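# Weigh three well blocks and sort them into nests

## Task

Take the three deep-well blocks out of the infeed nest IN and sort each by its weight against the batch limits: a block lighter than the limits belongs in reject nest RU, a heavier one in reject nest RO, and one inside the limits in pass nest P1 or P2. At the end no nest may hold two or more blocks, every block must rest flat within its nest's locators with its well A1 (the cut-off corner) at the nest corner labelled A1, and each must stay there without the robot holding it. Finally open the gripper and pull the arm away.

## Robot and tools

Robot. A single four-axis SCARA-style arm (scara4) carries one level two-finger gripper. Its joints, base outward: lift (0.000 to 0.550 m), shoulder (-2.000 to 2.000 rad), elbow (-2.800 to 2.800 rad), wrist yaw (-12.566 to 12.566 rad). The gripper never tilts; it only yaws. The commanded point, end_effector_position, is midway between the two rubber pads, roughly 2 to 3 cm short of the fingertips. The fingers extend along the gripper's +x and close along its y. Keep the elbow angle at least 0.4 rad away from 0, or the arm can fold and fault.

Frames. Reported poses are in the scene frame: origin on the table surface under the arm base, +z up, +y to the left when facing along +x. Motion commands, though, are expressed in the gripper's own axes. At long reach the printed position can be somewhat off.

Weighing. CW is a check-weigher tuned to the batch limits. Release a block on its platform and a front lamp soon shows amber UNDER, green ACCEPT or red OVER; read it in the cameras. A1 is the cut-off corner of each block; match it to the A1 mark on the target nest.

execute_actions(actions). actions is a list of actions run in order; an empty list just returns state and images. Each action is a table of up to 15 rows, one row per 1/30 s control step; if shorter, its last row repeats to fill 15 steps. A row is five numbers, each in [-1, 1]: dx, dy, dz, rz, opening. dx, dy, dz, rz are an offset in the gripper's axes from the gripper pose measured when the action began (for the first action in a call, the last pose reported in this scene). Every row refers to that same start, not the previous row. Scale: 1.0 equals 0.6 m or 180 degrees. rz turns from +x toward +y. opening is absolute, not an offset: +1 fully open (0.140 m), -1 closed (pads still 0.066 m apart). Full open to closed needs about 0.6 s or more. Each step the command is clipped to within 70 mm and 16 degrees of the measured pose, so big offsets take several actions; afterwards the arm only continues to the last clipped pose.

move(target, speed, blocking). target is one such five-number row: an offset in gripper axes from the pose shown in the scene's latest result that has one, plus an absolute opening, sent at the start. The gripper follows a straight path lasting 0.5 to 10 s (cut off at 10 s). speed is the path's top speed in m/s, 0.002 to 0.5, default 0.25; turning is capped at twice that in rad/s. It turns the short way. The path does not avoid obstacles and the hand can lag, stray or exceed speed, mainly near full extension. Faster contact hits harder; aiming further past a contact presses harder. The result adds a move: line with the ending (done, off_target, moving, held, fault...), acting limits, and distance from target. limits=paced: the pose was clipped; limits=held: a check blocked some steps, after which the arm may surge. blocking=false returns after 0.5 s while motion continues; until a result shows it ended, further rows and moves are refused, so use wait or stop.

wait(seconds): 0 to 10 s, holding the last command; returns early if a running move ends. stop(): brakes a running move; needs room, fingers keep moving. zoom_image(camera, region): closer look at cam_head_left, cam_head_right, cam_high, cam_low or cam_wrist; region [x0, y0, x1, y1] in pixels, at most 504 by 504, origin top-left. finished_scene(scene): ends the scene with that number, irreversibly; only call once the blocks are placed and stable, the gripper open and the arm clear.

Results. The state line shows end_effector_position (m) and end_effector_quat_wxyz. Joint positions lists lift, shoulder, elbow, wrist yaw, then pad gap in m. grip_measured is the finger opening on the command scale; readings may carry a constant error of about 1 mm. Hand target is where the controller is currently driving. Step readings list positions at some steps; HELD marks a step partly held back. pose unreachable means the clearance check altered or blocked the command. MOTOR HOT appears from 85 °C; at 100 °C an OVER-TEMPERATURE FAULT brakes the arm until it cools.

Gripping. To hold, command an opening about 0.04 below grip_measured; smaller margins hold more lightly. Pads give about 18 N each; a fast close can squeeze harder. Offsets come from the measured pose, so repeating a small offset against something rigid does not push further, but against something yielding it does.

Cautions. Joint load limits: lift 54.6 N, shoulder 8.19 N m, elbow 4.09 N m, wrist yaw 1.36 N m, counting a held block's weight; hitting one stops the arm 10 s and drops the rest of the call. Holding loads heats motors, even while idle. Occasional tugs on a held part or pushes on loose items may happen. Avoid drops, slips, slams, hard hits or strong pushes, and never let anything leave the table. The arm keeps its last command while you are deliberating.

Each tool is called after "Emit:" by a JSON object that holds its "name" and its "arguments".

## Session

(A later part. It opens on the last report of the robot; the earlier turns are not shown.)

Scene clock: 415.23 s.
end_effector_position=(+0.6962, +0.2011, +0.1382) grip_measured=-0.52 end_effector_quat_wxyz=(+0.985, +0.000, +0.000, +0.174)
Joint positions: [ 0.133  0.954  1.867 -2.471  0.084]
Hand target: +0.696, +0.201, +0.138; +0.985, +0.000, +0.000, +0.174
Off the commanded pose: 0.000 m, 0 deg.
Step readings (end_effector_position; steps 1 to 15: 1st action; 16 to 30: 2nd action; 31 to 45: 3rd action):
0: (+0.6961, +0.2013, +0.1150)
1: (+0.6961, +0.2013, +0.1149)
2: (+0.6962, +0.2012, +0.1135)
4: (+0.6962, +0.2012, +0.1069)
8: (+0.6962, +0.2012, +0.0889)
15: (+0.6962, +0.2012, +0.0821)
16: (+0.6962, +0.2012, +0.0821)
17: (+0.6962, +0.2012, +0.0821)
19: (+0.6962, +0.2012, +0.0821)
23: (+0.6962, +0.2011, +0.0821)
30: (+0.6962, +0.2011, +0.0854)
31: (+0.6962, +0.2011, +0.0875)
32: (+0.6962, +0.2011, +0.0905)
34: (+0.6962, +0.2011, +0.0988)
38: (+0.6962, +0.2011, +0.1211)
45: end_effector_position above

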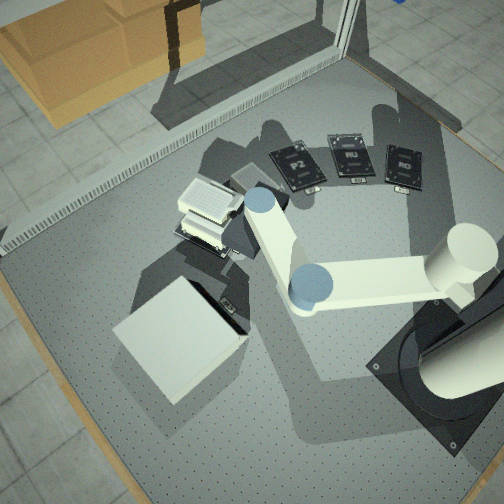

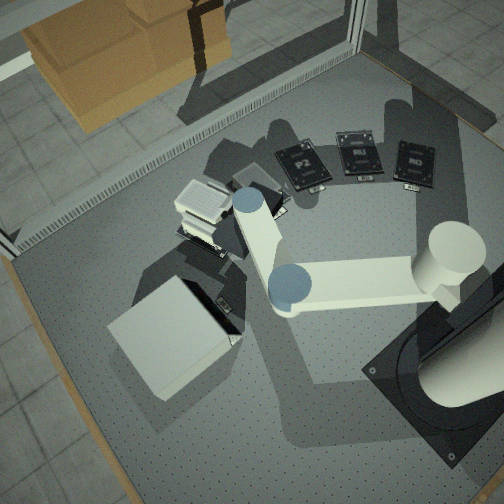

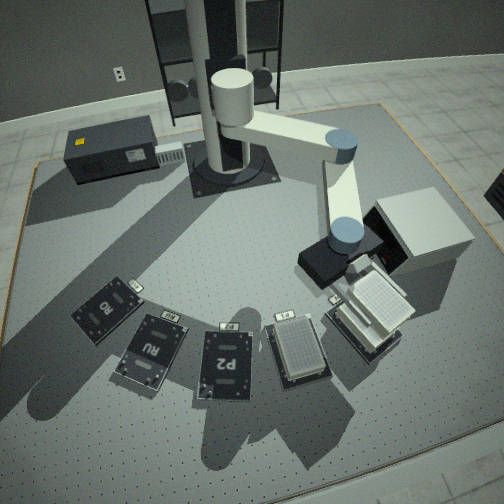

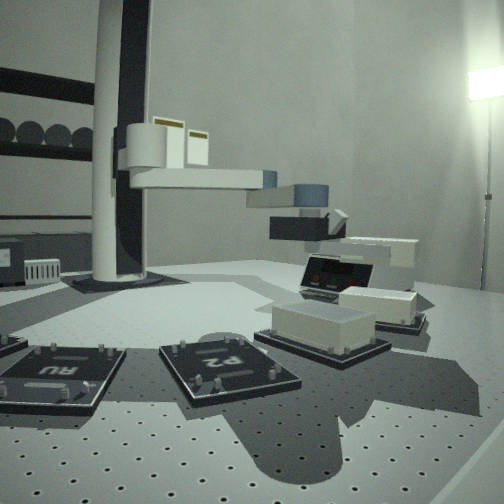

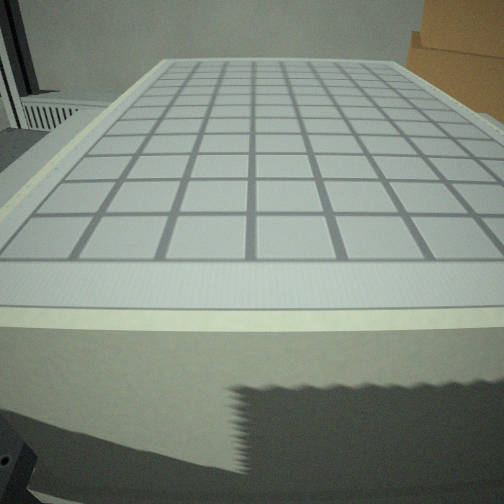

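Emit:
{"name": "move", "arguments": {"target": [-0.16822, 0.51718, -0.0062, 0.20528, -0.57], "speed": 0.5}}

Emit:
{"name": "execute_actions", "arguments": {"actions": [[[0,0,-0.0015,0,-0.57],[0,0,-0.003,0,-0.57],[0,0,-0.0043,0,-0.57],[0,0,-0.0054,0,-0.57],[0,0,-0.0063,0,-0.57],[0,0,-0.007,0,-0.57],[0,0,-0.0076,0,-0.57],[0,0,-0.008,0,-0.57],[0,0,-0.008,0,-0.57],[0,0,-0.008,0,-0.55],[0,0,-0.008,0,-0.53],[0,0,-0.008,0,-0.51],[0,0,-0.008,0,-0.48],[0,0,-0.008,0,-0.45],[0,0,-0.008,0,-0.42]]]}}

Emit:
{"name": "wait", "arguments": {"seconds": 2.5}}

Scene clock: 427.90 s.
end_effector_position=(+0.4947, +0.4581, +0.1344) grip_measured=-0.52 end_effector_quat_wxyz=(+0.879, +0.000, +0.000, +0.478)
Joint positions: [ 0.129  1.53   1.868 -2.402  0.084]
Hand target: +0.495, +0.458, +0.134; +0.879, +0.000, +0.000, +0.478
Off the commanded pose: 0.000 m, 0 deg.
move: done

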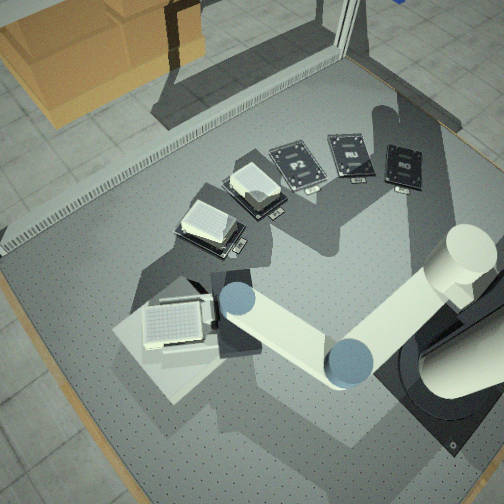

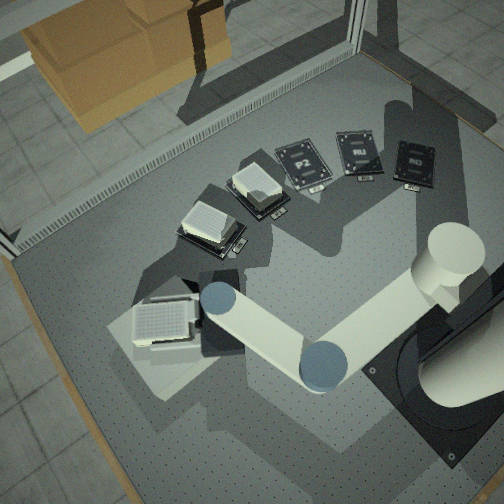

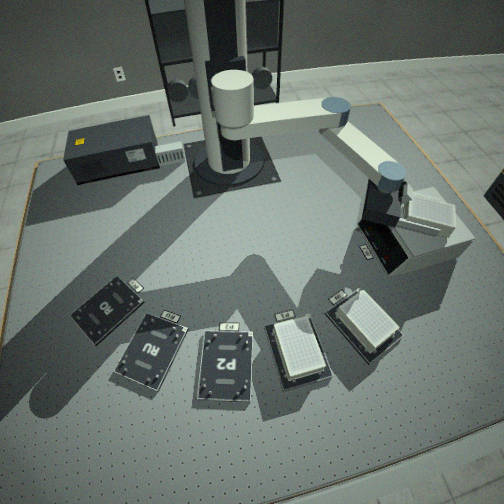

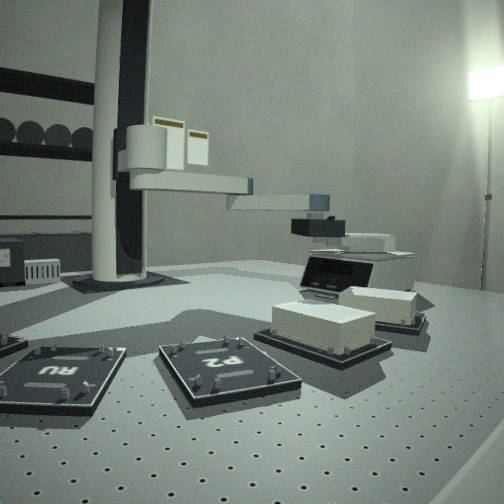

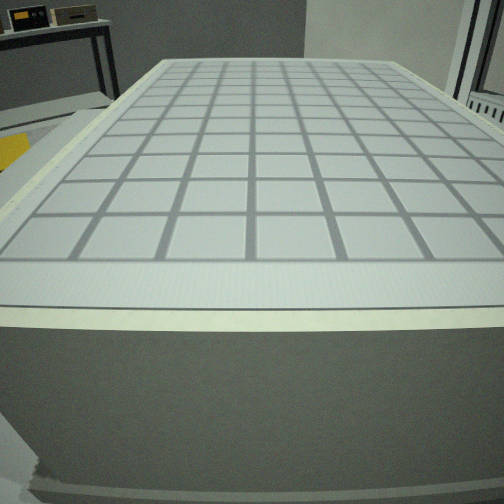

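Scene clock: 428.40 s.
end_effector_position=(+0.4947, +0.4581, +0.1296) grip_measured=-0.44 end_effector_quat_wxyz=(+0.879, +0.000, +0.000, +0.478)
Joint positions: [ 0.125  1.53   1.868 -2.402  0.087]
Hand target: +0.495, +0.458, +0.130; +0.879, +0.000, +0.000, +0.478
Off the commanded pose: 0.000 m, 0 deg.
Step readings (end_effector_position):
0: (+0.4947, +0.4581, +0.1344)
1: (+0.4947, +0.4581, +0.1344)
2: (+0.4947, +0.4581, +0.1335)
4: (+0.4947, +0.4581, +0.1318)
8: (+0.4947, +0.4581, +0.1298)
15: end_effector_position above

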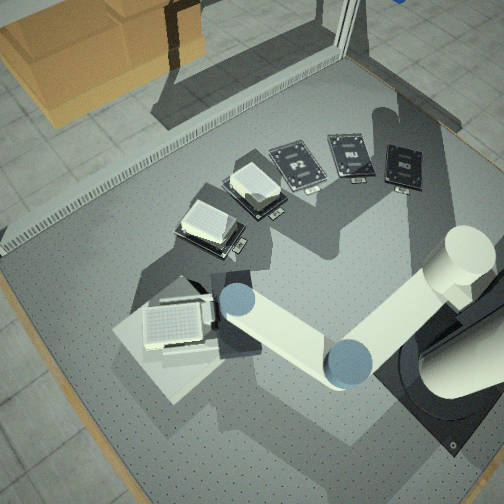

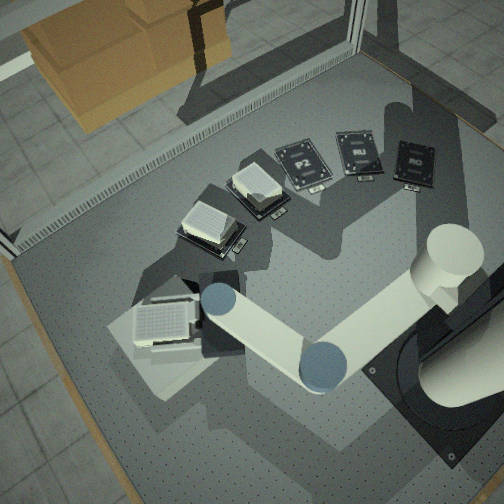

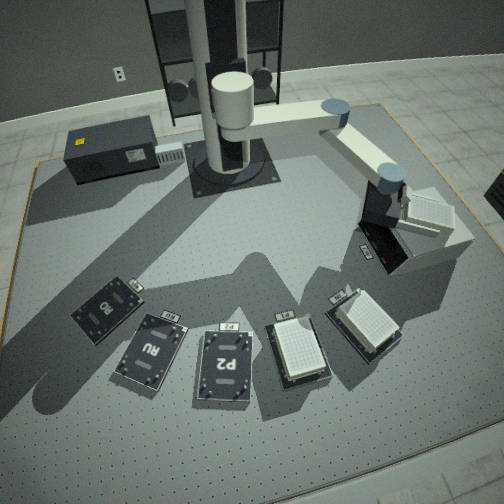

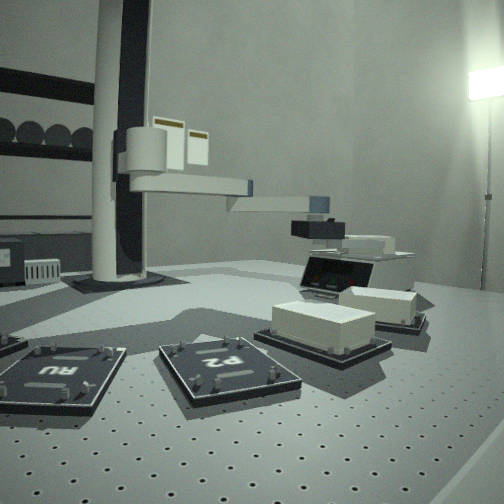

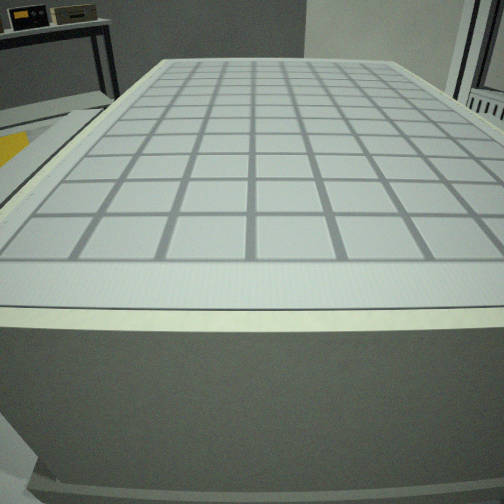

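Scene clock: 430.90 s.
end_effector_position=(+0.4947, +0.4581, +0.1296) grip_measured=-0.42 end_effector_quat_wxyz=(+0.879, +0.000, +0.000, +0.478)
Joint positions: [ 0.125  1.53   1.868 -2.402  0.087]
Hand target: +0.495, +0.458, +0.130; +0.879, +0.000, +0.000, +0.478
Off the commanded pose: 0.000 m, 0 deg.
wait: 2.50 s; at rest by 0.20 s

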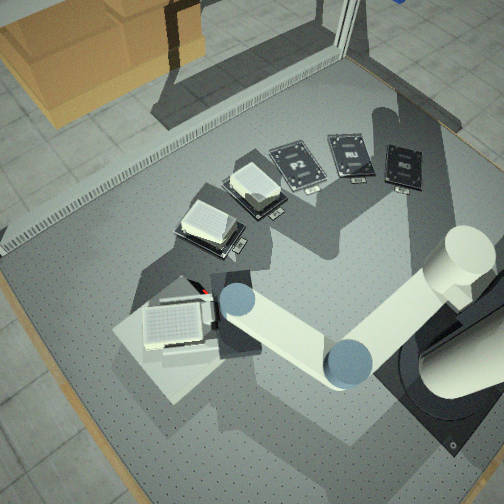

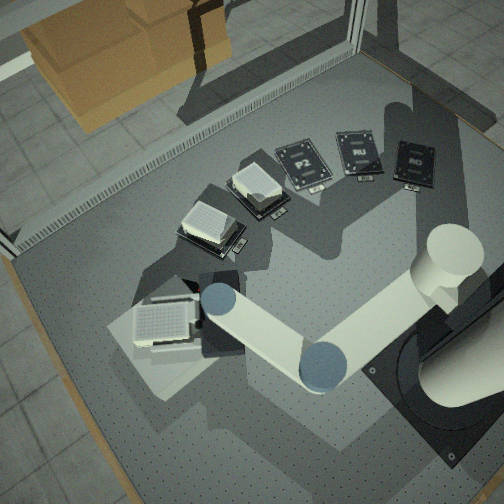

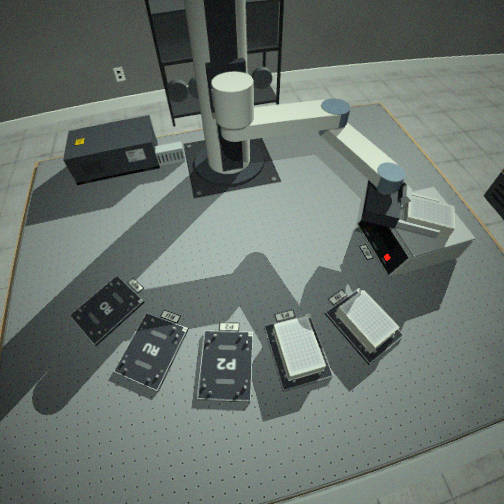

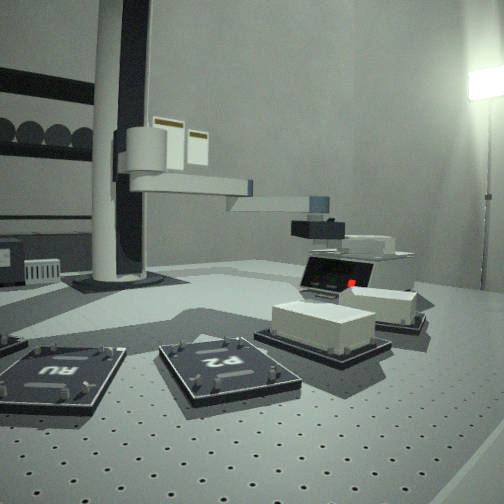

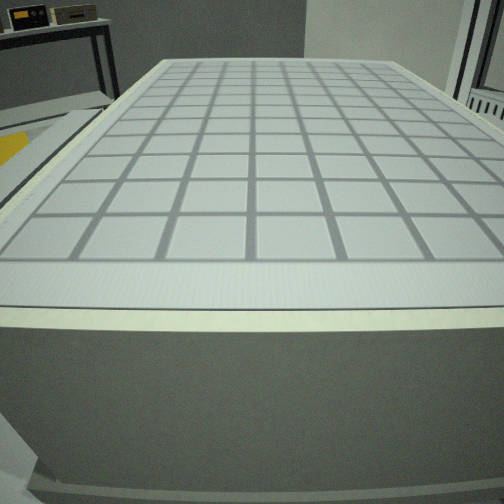

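Emit:
{"name": "execute_actions", "arguments": {"actions": [[[0,0,0,0,-0.46],[0,0,0,0,-0.48],[0,0,0,0,-0.50],[0,0,0,0,-0.51],[0,0,0,0,-0.52],[0,0,0,0,-0.53],[0,0,0,0,-0.54],[0,0,0,0,-0.55],[0,0,0,0,-0.56],[0,0,0,0,-0.57],[0,0,0,0,-0.57],[0,0,0.001,0,-0.57],[0,0,0.003,0,-0.57],[0,0,0.007,0,-0.57],[0,0,0.012,0,-0.57]]]}}

Scene clock: 446.70 s.
end_effector_position=(+0.4947, +0.4581, +0.1332) grip_measured=-0.52 end_effector_quat_wxyz=(+0.879, +0.000, +0.000, +0.478)
Joint positions: [ 0.128  1.53   1.868 -2.402  0.084]
Hand target: +0.495, +0.458, +0.137; +0.879, +0.000, +0.000, +0.478
Off the commanded pose: 0.004 m, 0 deg.
Step readings (end_effector_position):
0: (+0.4947, +0.4581, +0.1296)
1: (+0.4947, +0.4581, +0.1296)
2: (+0.4947, +0.4581, +0.1296)
4: (+0.4947, +0.4581, +0.1296)
8: (+0.4947, +0.4581, +0.1296)
15: end_effector_position above

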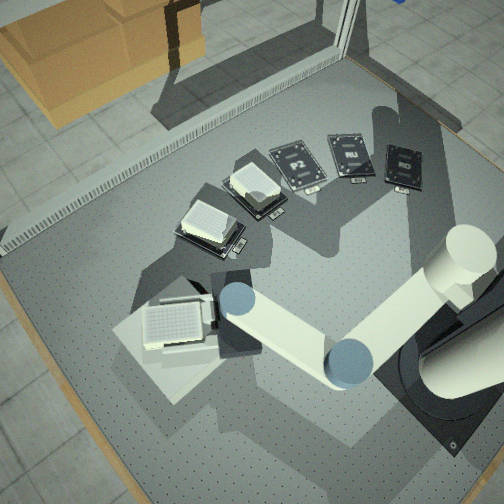

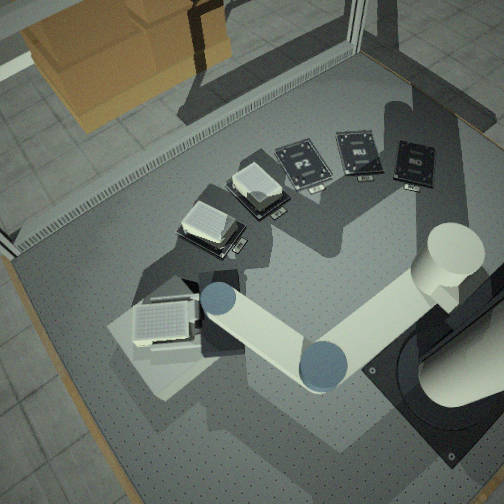

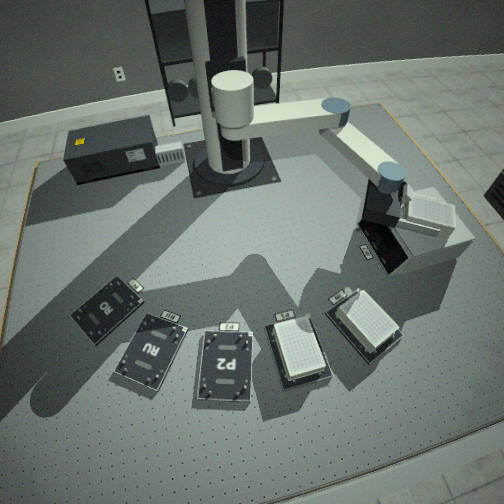

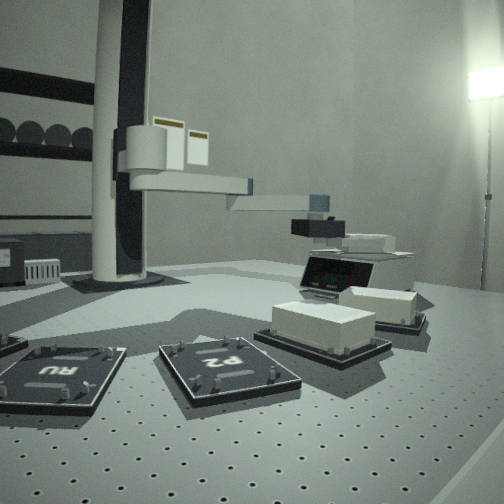

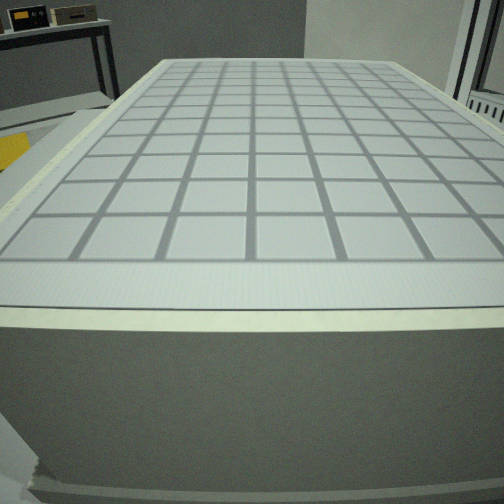

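Emit:
{"name": "move", "arguments": {"target": [-0.56315, -0.50433, -0.0053, -0.3111, -0.57], "speed": 0.5}}

Scene clock: 453.33 s.
end_effector_position=(+0.5650, +0.0097, +0.1300) grip_measured=-0.52 end_effector_quat_wxyz=(+1.000, +0.000, +0.000, +0.009)
Joint positions: [ 0.125  0.962  0.993 -1.936  0.084]
Hand target: +0.565, +0.010, +0.130; +1.000, +0.000, +0.000, +0.009
Off the commanded pose: 0.000 m, 0 deg.
move: done

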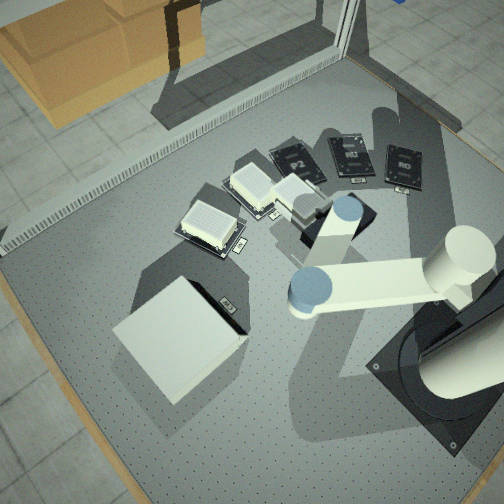

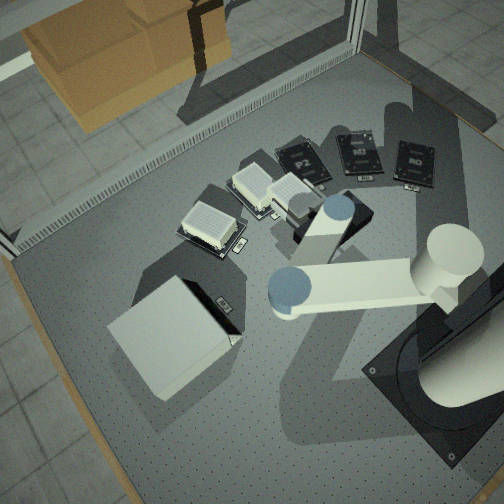

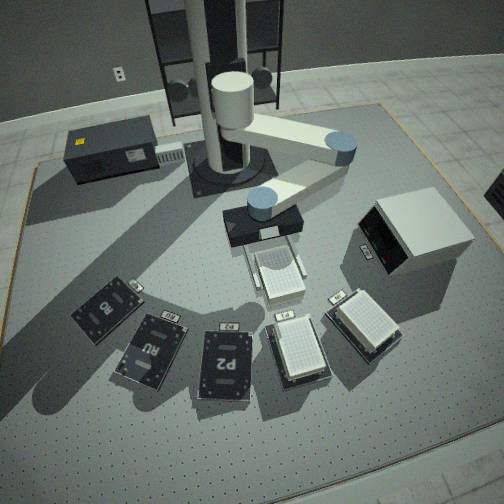

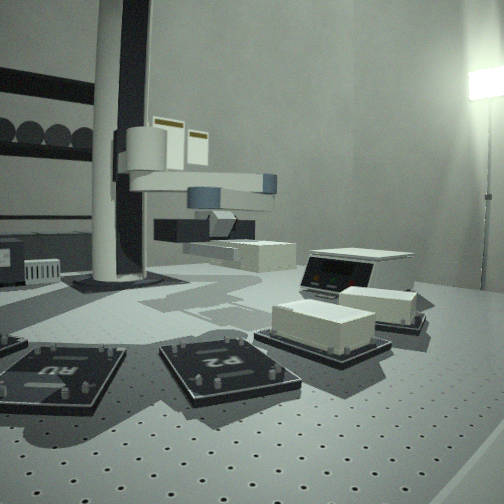

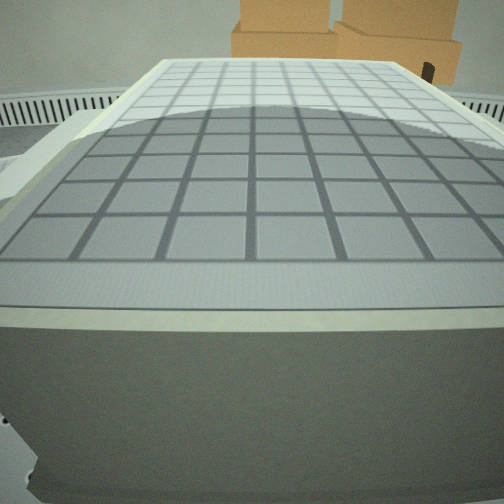

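Emit:
{"name": "move", "arguments": {"target": [-0.13781, -0.73822, -0.12667, -0.30967, -0.57], "speed": 0.5}}

Emit:
{"name": "zoom_image", "arguments": {"camera": "cam_high", "region": [60, 255, 170, 355]}}

Scene clock: 459.57 s.
end_effector_position=(+0.4902, -0.4348, +0.0539) grip_measured=-0.52 end_effector_quat_wxyz=(+0.888, +0.000, +0.000, -0.459)
Joint positions: [ 0.049 -0.3    1.732 -2.386  0.084]
Hand target: +0.490, -0.435, +0.054; +0.888, +0.000, +0.000, -0.459
Off the commanded pose: 0.000 m, 0 deg.
move: done; limits=paced

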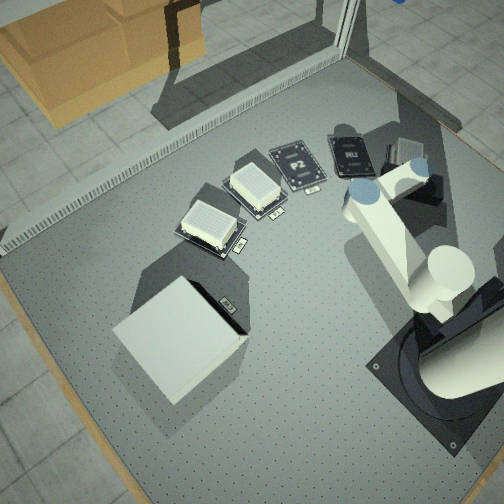

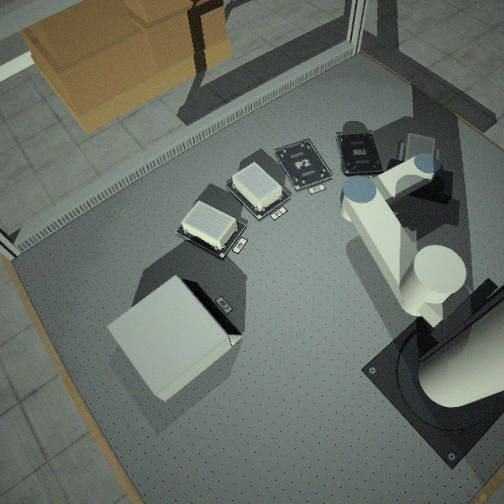

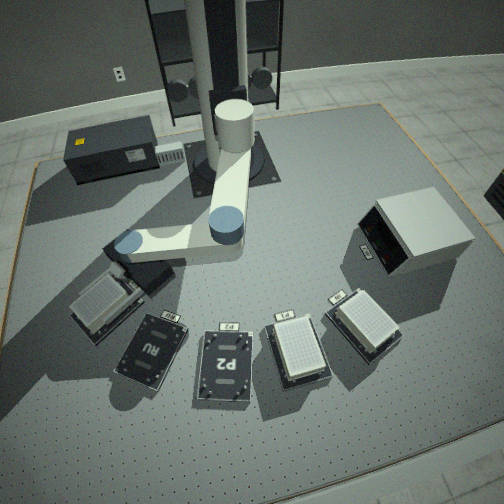

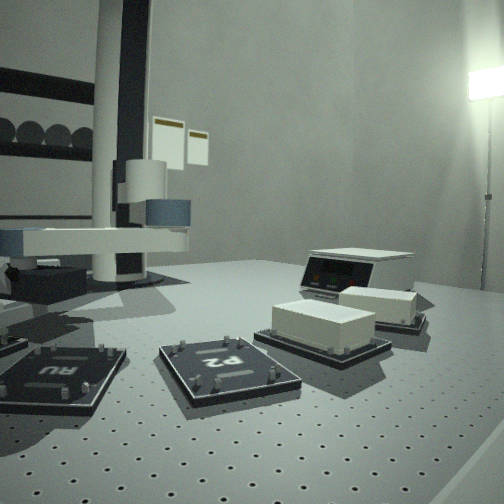

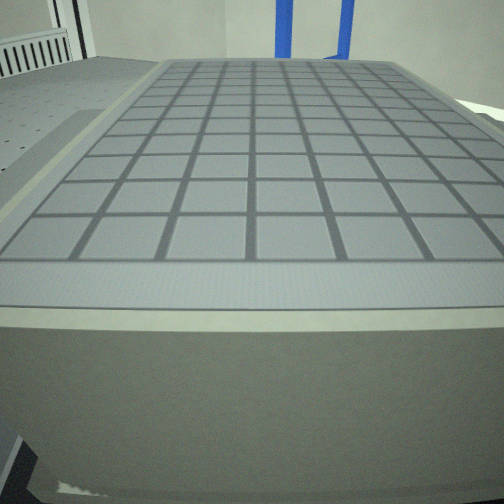

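Region (60, 255, 170, 355) of cam_high's 504x504 image, scaled by 4.582, with more detail than that image has; it fills the top 458 rows of this view, and the rest is white.

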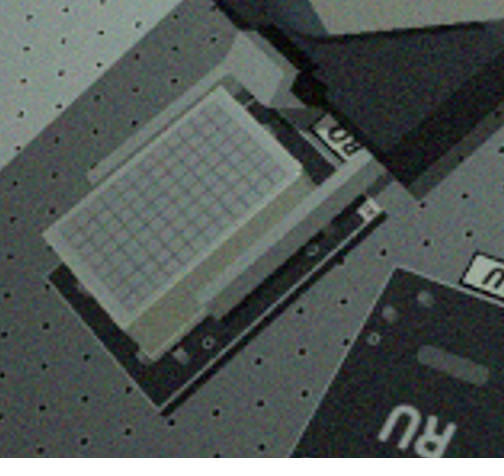

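Emit:
{"name": "execute_actions", "arguments": {"actions": [[[0.0002,0.0006,-0.002,0,-0.57],[0.0002,0.0006,-0.004,0,-0.57],[0.0002,0.0006,-0.0058,0,-0.57],[0.0002,0.0006,-0.0075,0,-0.57],[0.0002,0.0006,-0.0092,0,-0.57],[0.0002,0.0006,-0.0109,0,-0.57],[0.0002,0.0006,-0.0125,0,-0.57],[0.0002,0.0006,-0.0141,0,-0.57],[0.0002,0.0006,-0.0156,0,-0.57],[0.0002,0.0006,-0.017,0,-0.57],[0.0002,0.0006,-0.0182,0,-0.57],[0.0002,0.0006,-0.0192,0,-0.57],[0.0002,0.0006,-0.0199,0,-0.57],[0.0002,0.0006,-0.0204,0,-0.57],[0.0002,0.0006,-0.0208,0,-0.57]]]}}

Emit:
{"name": "zoom_image", "arguments": {"camera": "cam_high", "region": [60, 255, 170, 355]}}

Scene clock: 471.30 s.
end_effector_position=(+0.4902, -0.4347, +0.0416) grip_measured=-0.52 end_effector_quat_wxyz=(+0.888, +0.000, +0.000, -0.460)
Joint positions: [ 0.037 -0.3    1.732 -2.387  0.084]
Hand target: +0.491, -0.435, +0.041; +0.888, +0.000, +0.000, -0.459
Off the commanded pose: 0.000 m, 0 deg.
Step readings (end_effector_position):
0: (+0.4902, -0.4348, +0.0539)
1: (+0.4902, -0.4348, +0.0538)
2: (+0.4904, -0.4347, +0.0528)
4: (+0.4905, -0.4347, +0.0504)
8: (+0.4902, -0.4348, +0.0463)
15: end_effector_position above

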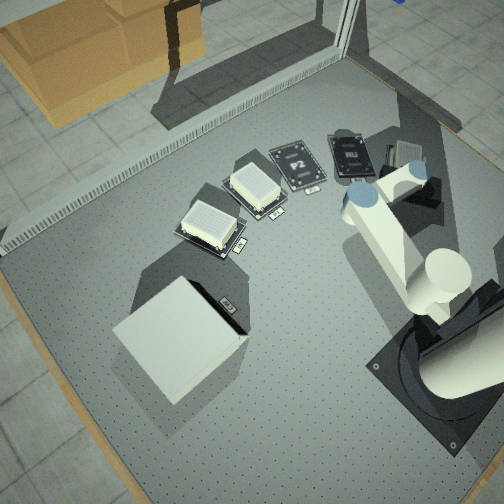

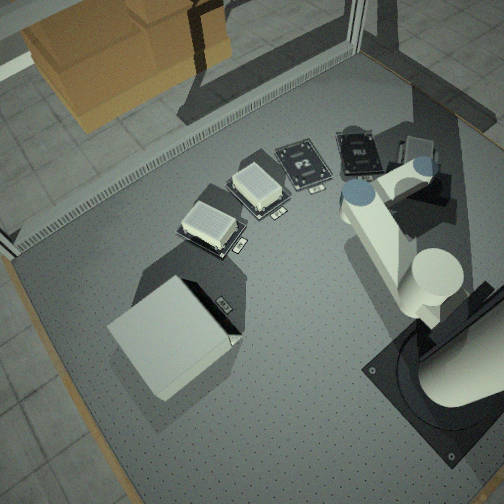

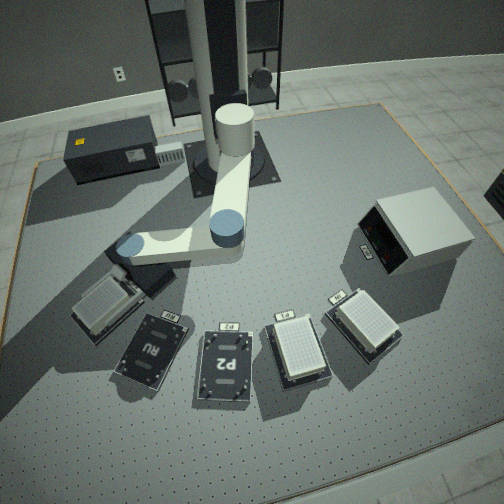

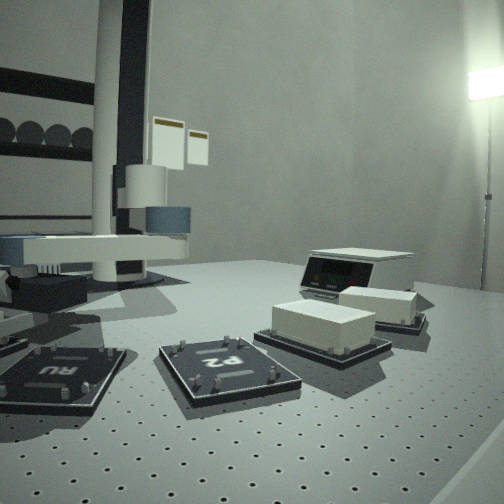

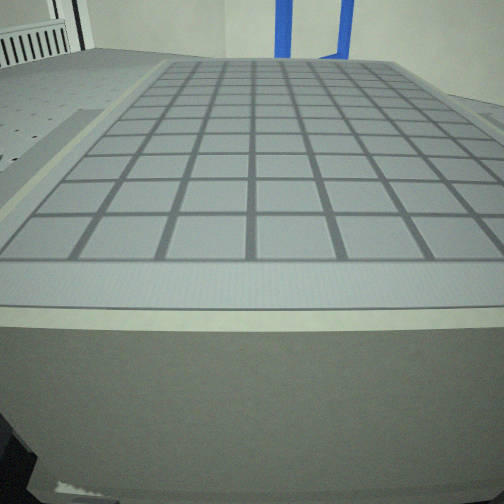

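Region (60, 255, 170, 355) of cam_high's 504x504 image, scaled by 4.582, with more detail than that image has; it fills the top 458 rows of this view, and the rest is white.

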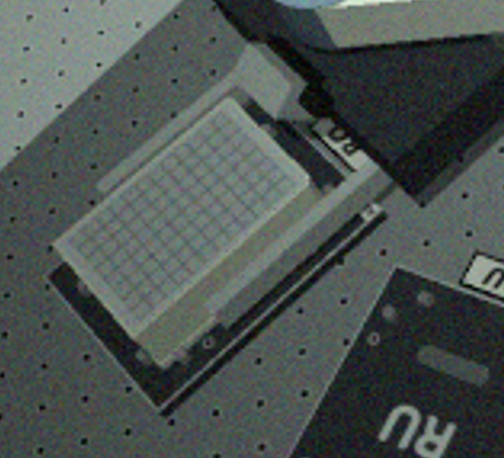

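Emit:
{"name": "execute_actions", "arguments": {"actions": [[[0,0,-0.0003,0,-0.55],[0,0,-0.0003,0,-0.53],[0,0,-0.0003,0,-0.51],[0,0,-0.0003,0,-0.48],[0,0,-0.0003,0,-0.44],[0,0,-0.0003,0,-0.38],[0,0,-0.0003,0,-0.3],[0,0,0,0,-0.25],[0,0,0.004,0,-0.2],[0,0,0.012,0,-0.2],[0,0,0.022,0,-0.2],[0,0,0.034,0,-0.2],[0,0,0.046,0,-0.2],[0,0,0.056,0,-0.2],[0,0,0.062,0,-0.2]]]}}

Emit:
{"name": "wait", "arguments": {"seconds": 0.4}}

Scene clock: 479.23 s.
end_effector_position=(+0.4903, -0.4347, +0.0674) grip_measured=-0.20 end_effector_quat_wxyz=(+0.888, +0.000, +0.000, -0.459)
Joint positions: [ 0.062 -0.3    1.732 -2.387  0.096]
Hand target: +0.490, -0.435, +0.079; +0.888, +0.000, +0.000, -0.460
Off the commanded pose: 0.011 m, 0 deg.
Step readings (end_effector_position):
0: (+0.4902, -0.4347, +0.0416)
1: (+0.4902, -0.4347, +0.0416)
2: (+0.4902, -0.4347, +0.0416)
4: (+0.4902, -0.4347, +0.0415)
8: (+0.4902, -0.4347, +0.0415)
15: end_effector_position above

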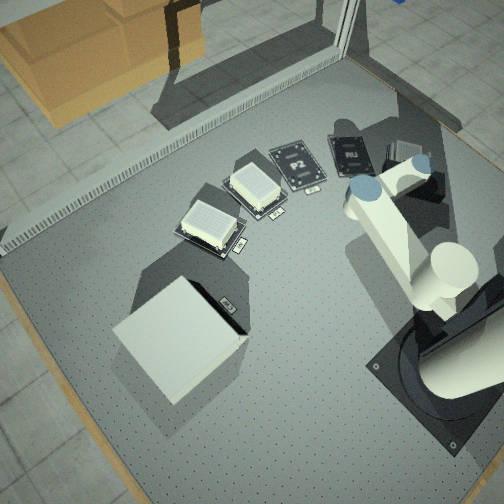

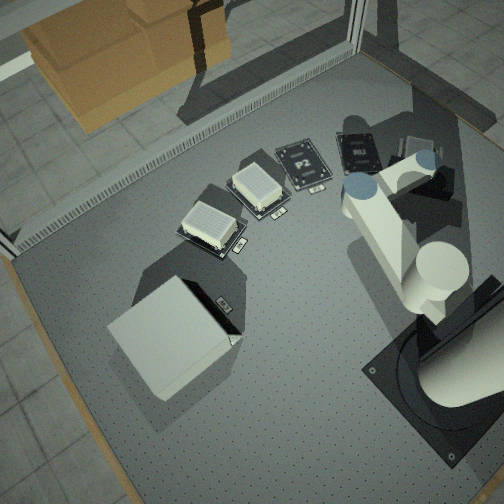

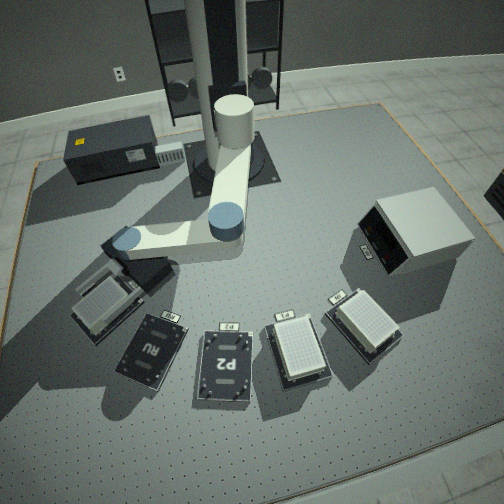

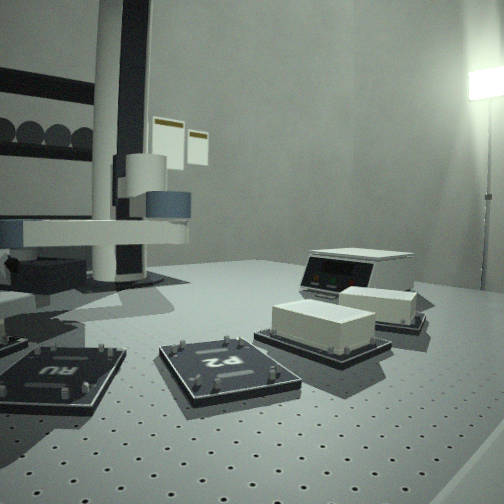

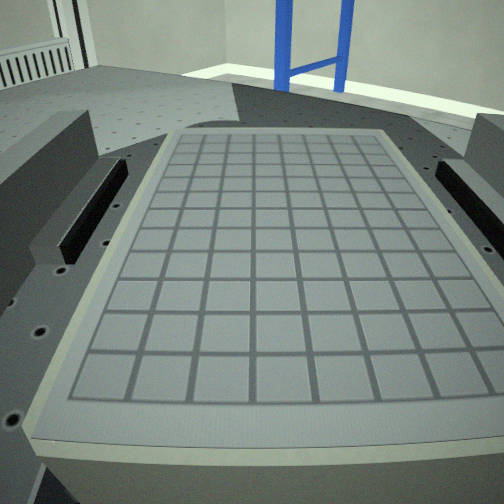

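Scene clock: 479.63 s.
end_effector_position=(+0.4903, -0.4347, +0.0788) grip_measured=-0.20 end_effector_quat_wxyz=(+0.888, +0.000, +0.000, -0.459)
Joint positions: [ 0.074 -0.3    1.732 -2.387  0.096]
Hand target: +0.490, -0.435, +0.079; +0.888, +0.000, +0.000, -0.460
Off the commanded pose: 0.000 m, 0 deg.
wait: 0.40 s; at rest by 0.27 s

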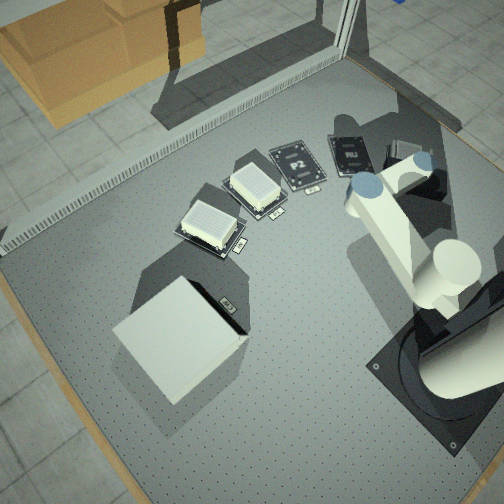

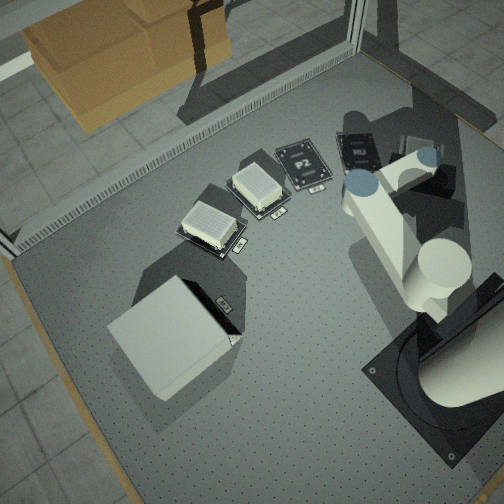

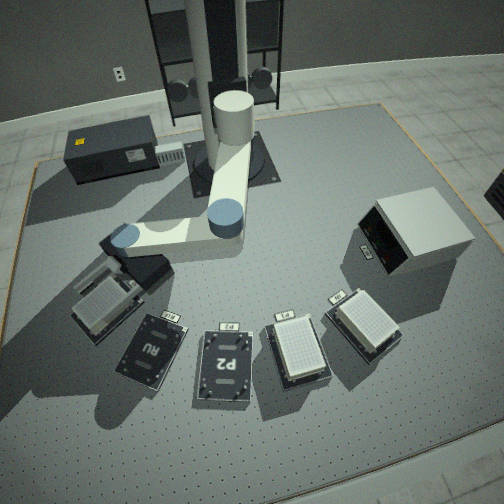

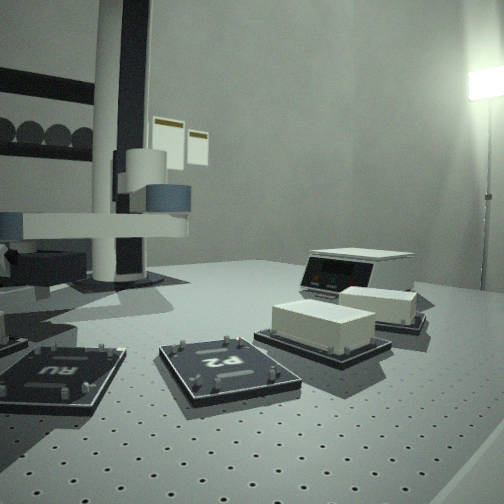

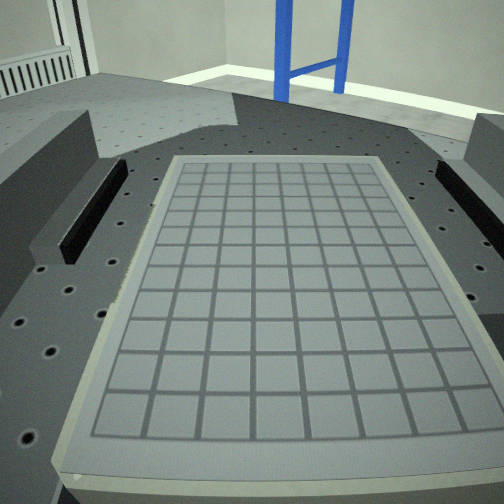

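Emit:
{"name": "move", "arguments": {"target": [-0.66638, 0.89252, -0.0063, 0.41522, -0.2], "speed": 0.5}}

Scene clock: 489.33 s.
end_effector_position=(+0.6965, +0.2011, +0.0751) grip_measured=-0.20 end_effector_quat_wxyz=(+0.985, +0.000, +0.000, +0.174)
Joint positions: [ 0.07   0.954  1.869 -2.473  0.096]
Hand target: +0.696, +0.201, +0.075; +0.985, +0.000, +0.000, +0.174
Off the commanded pose: 0.000 m, 0 deg.
move: done; limits=paced

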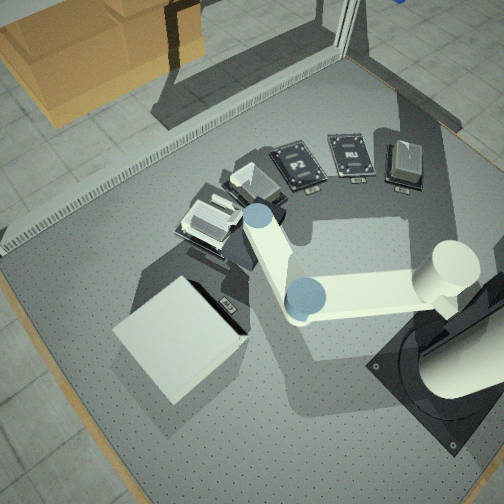

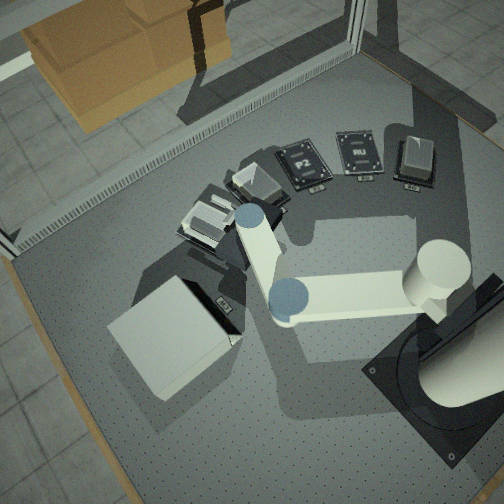

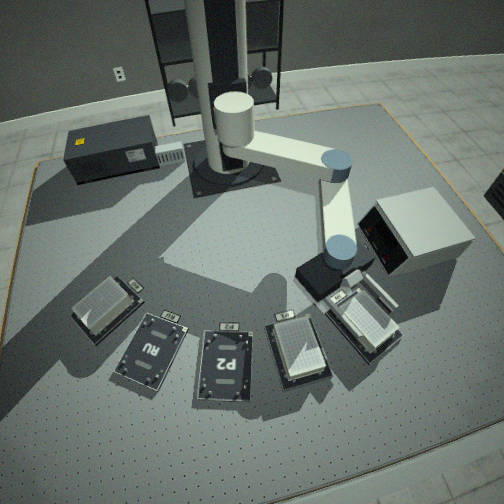

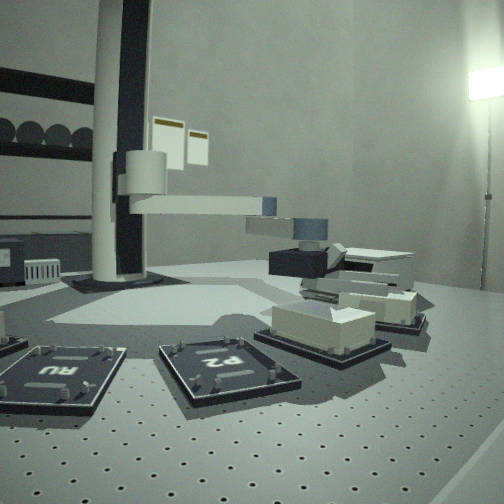

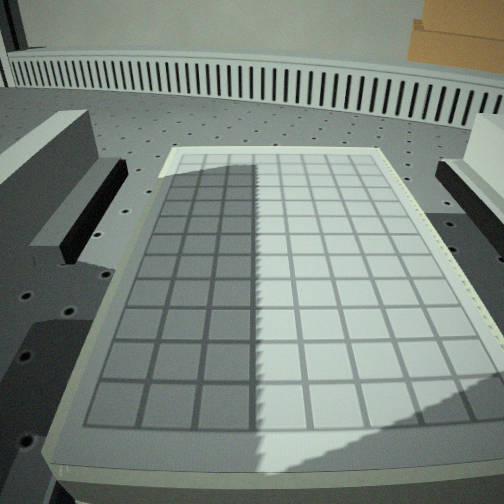

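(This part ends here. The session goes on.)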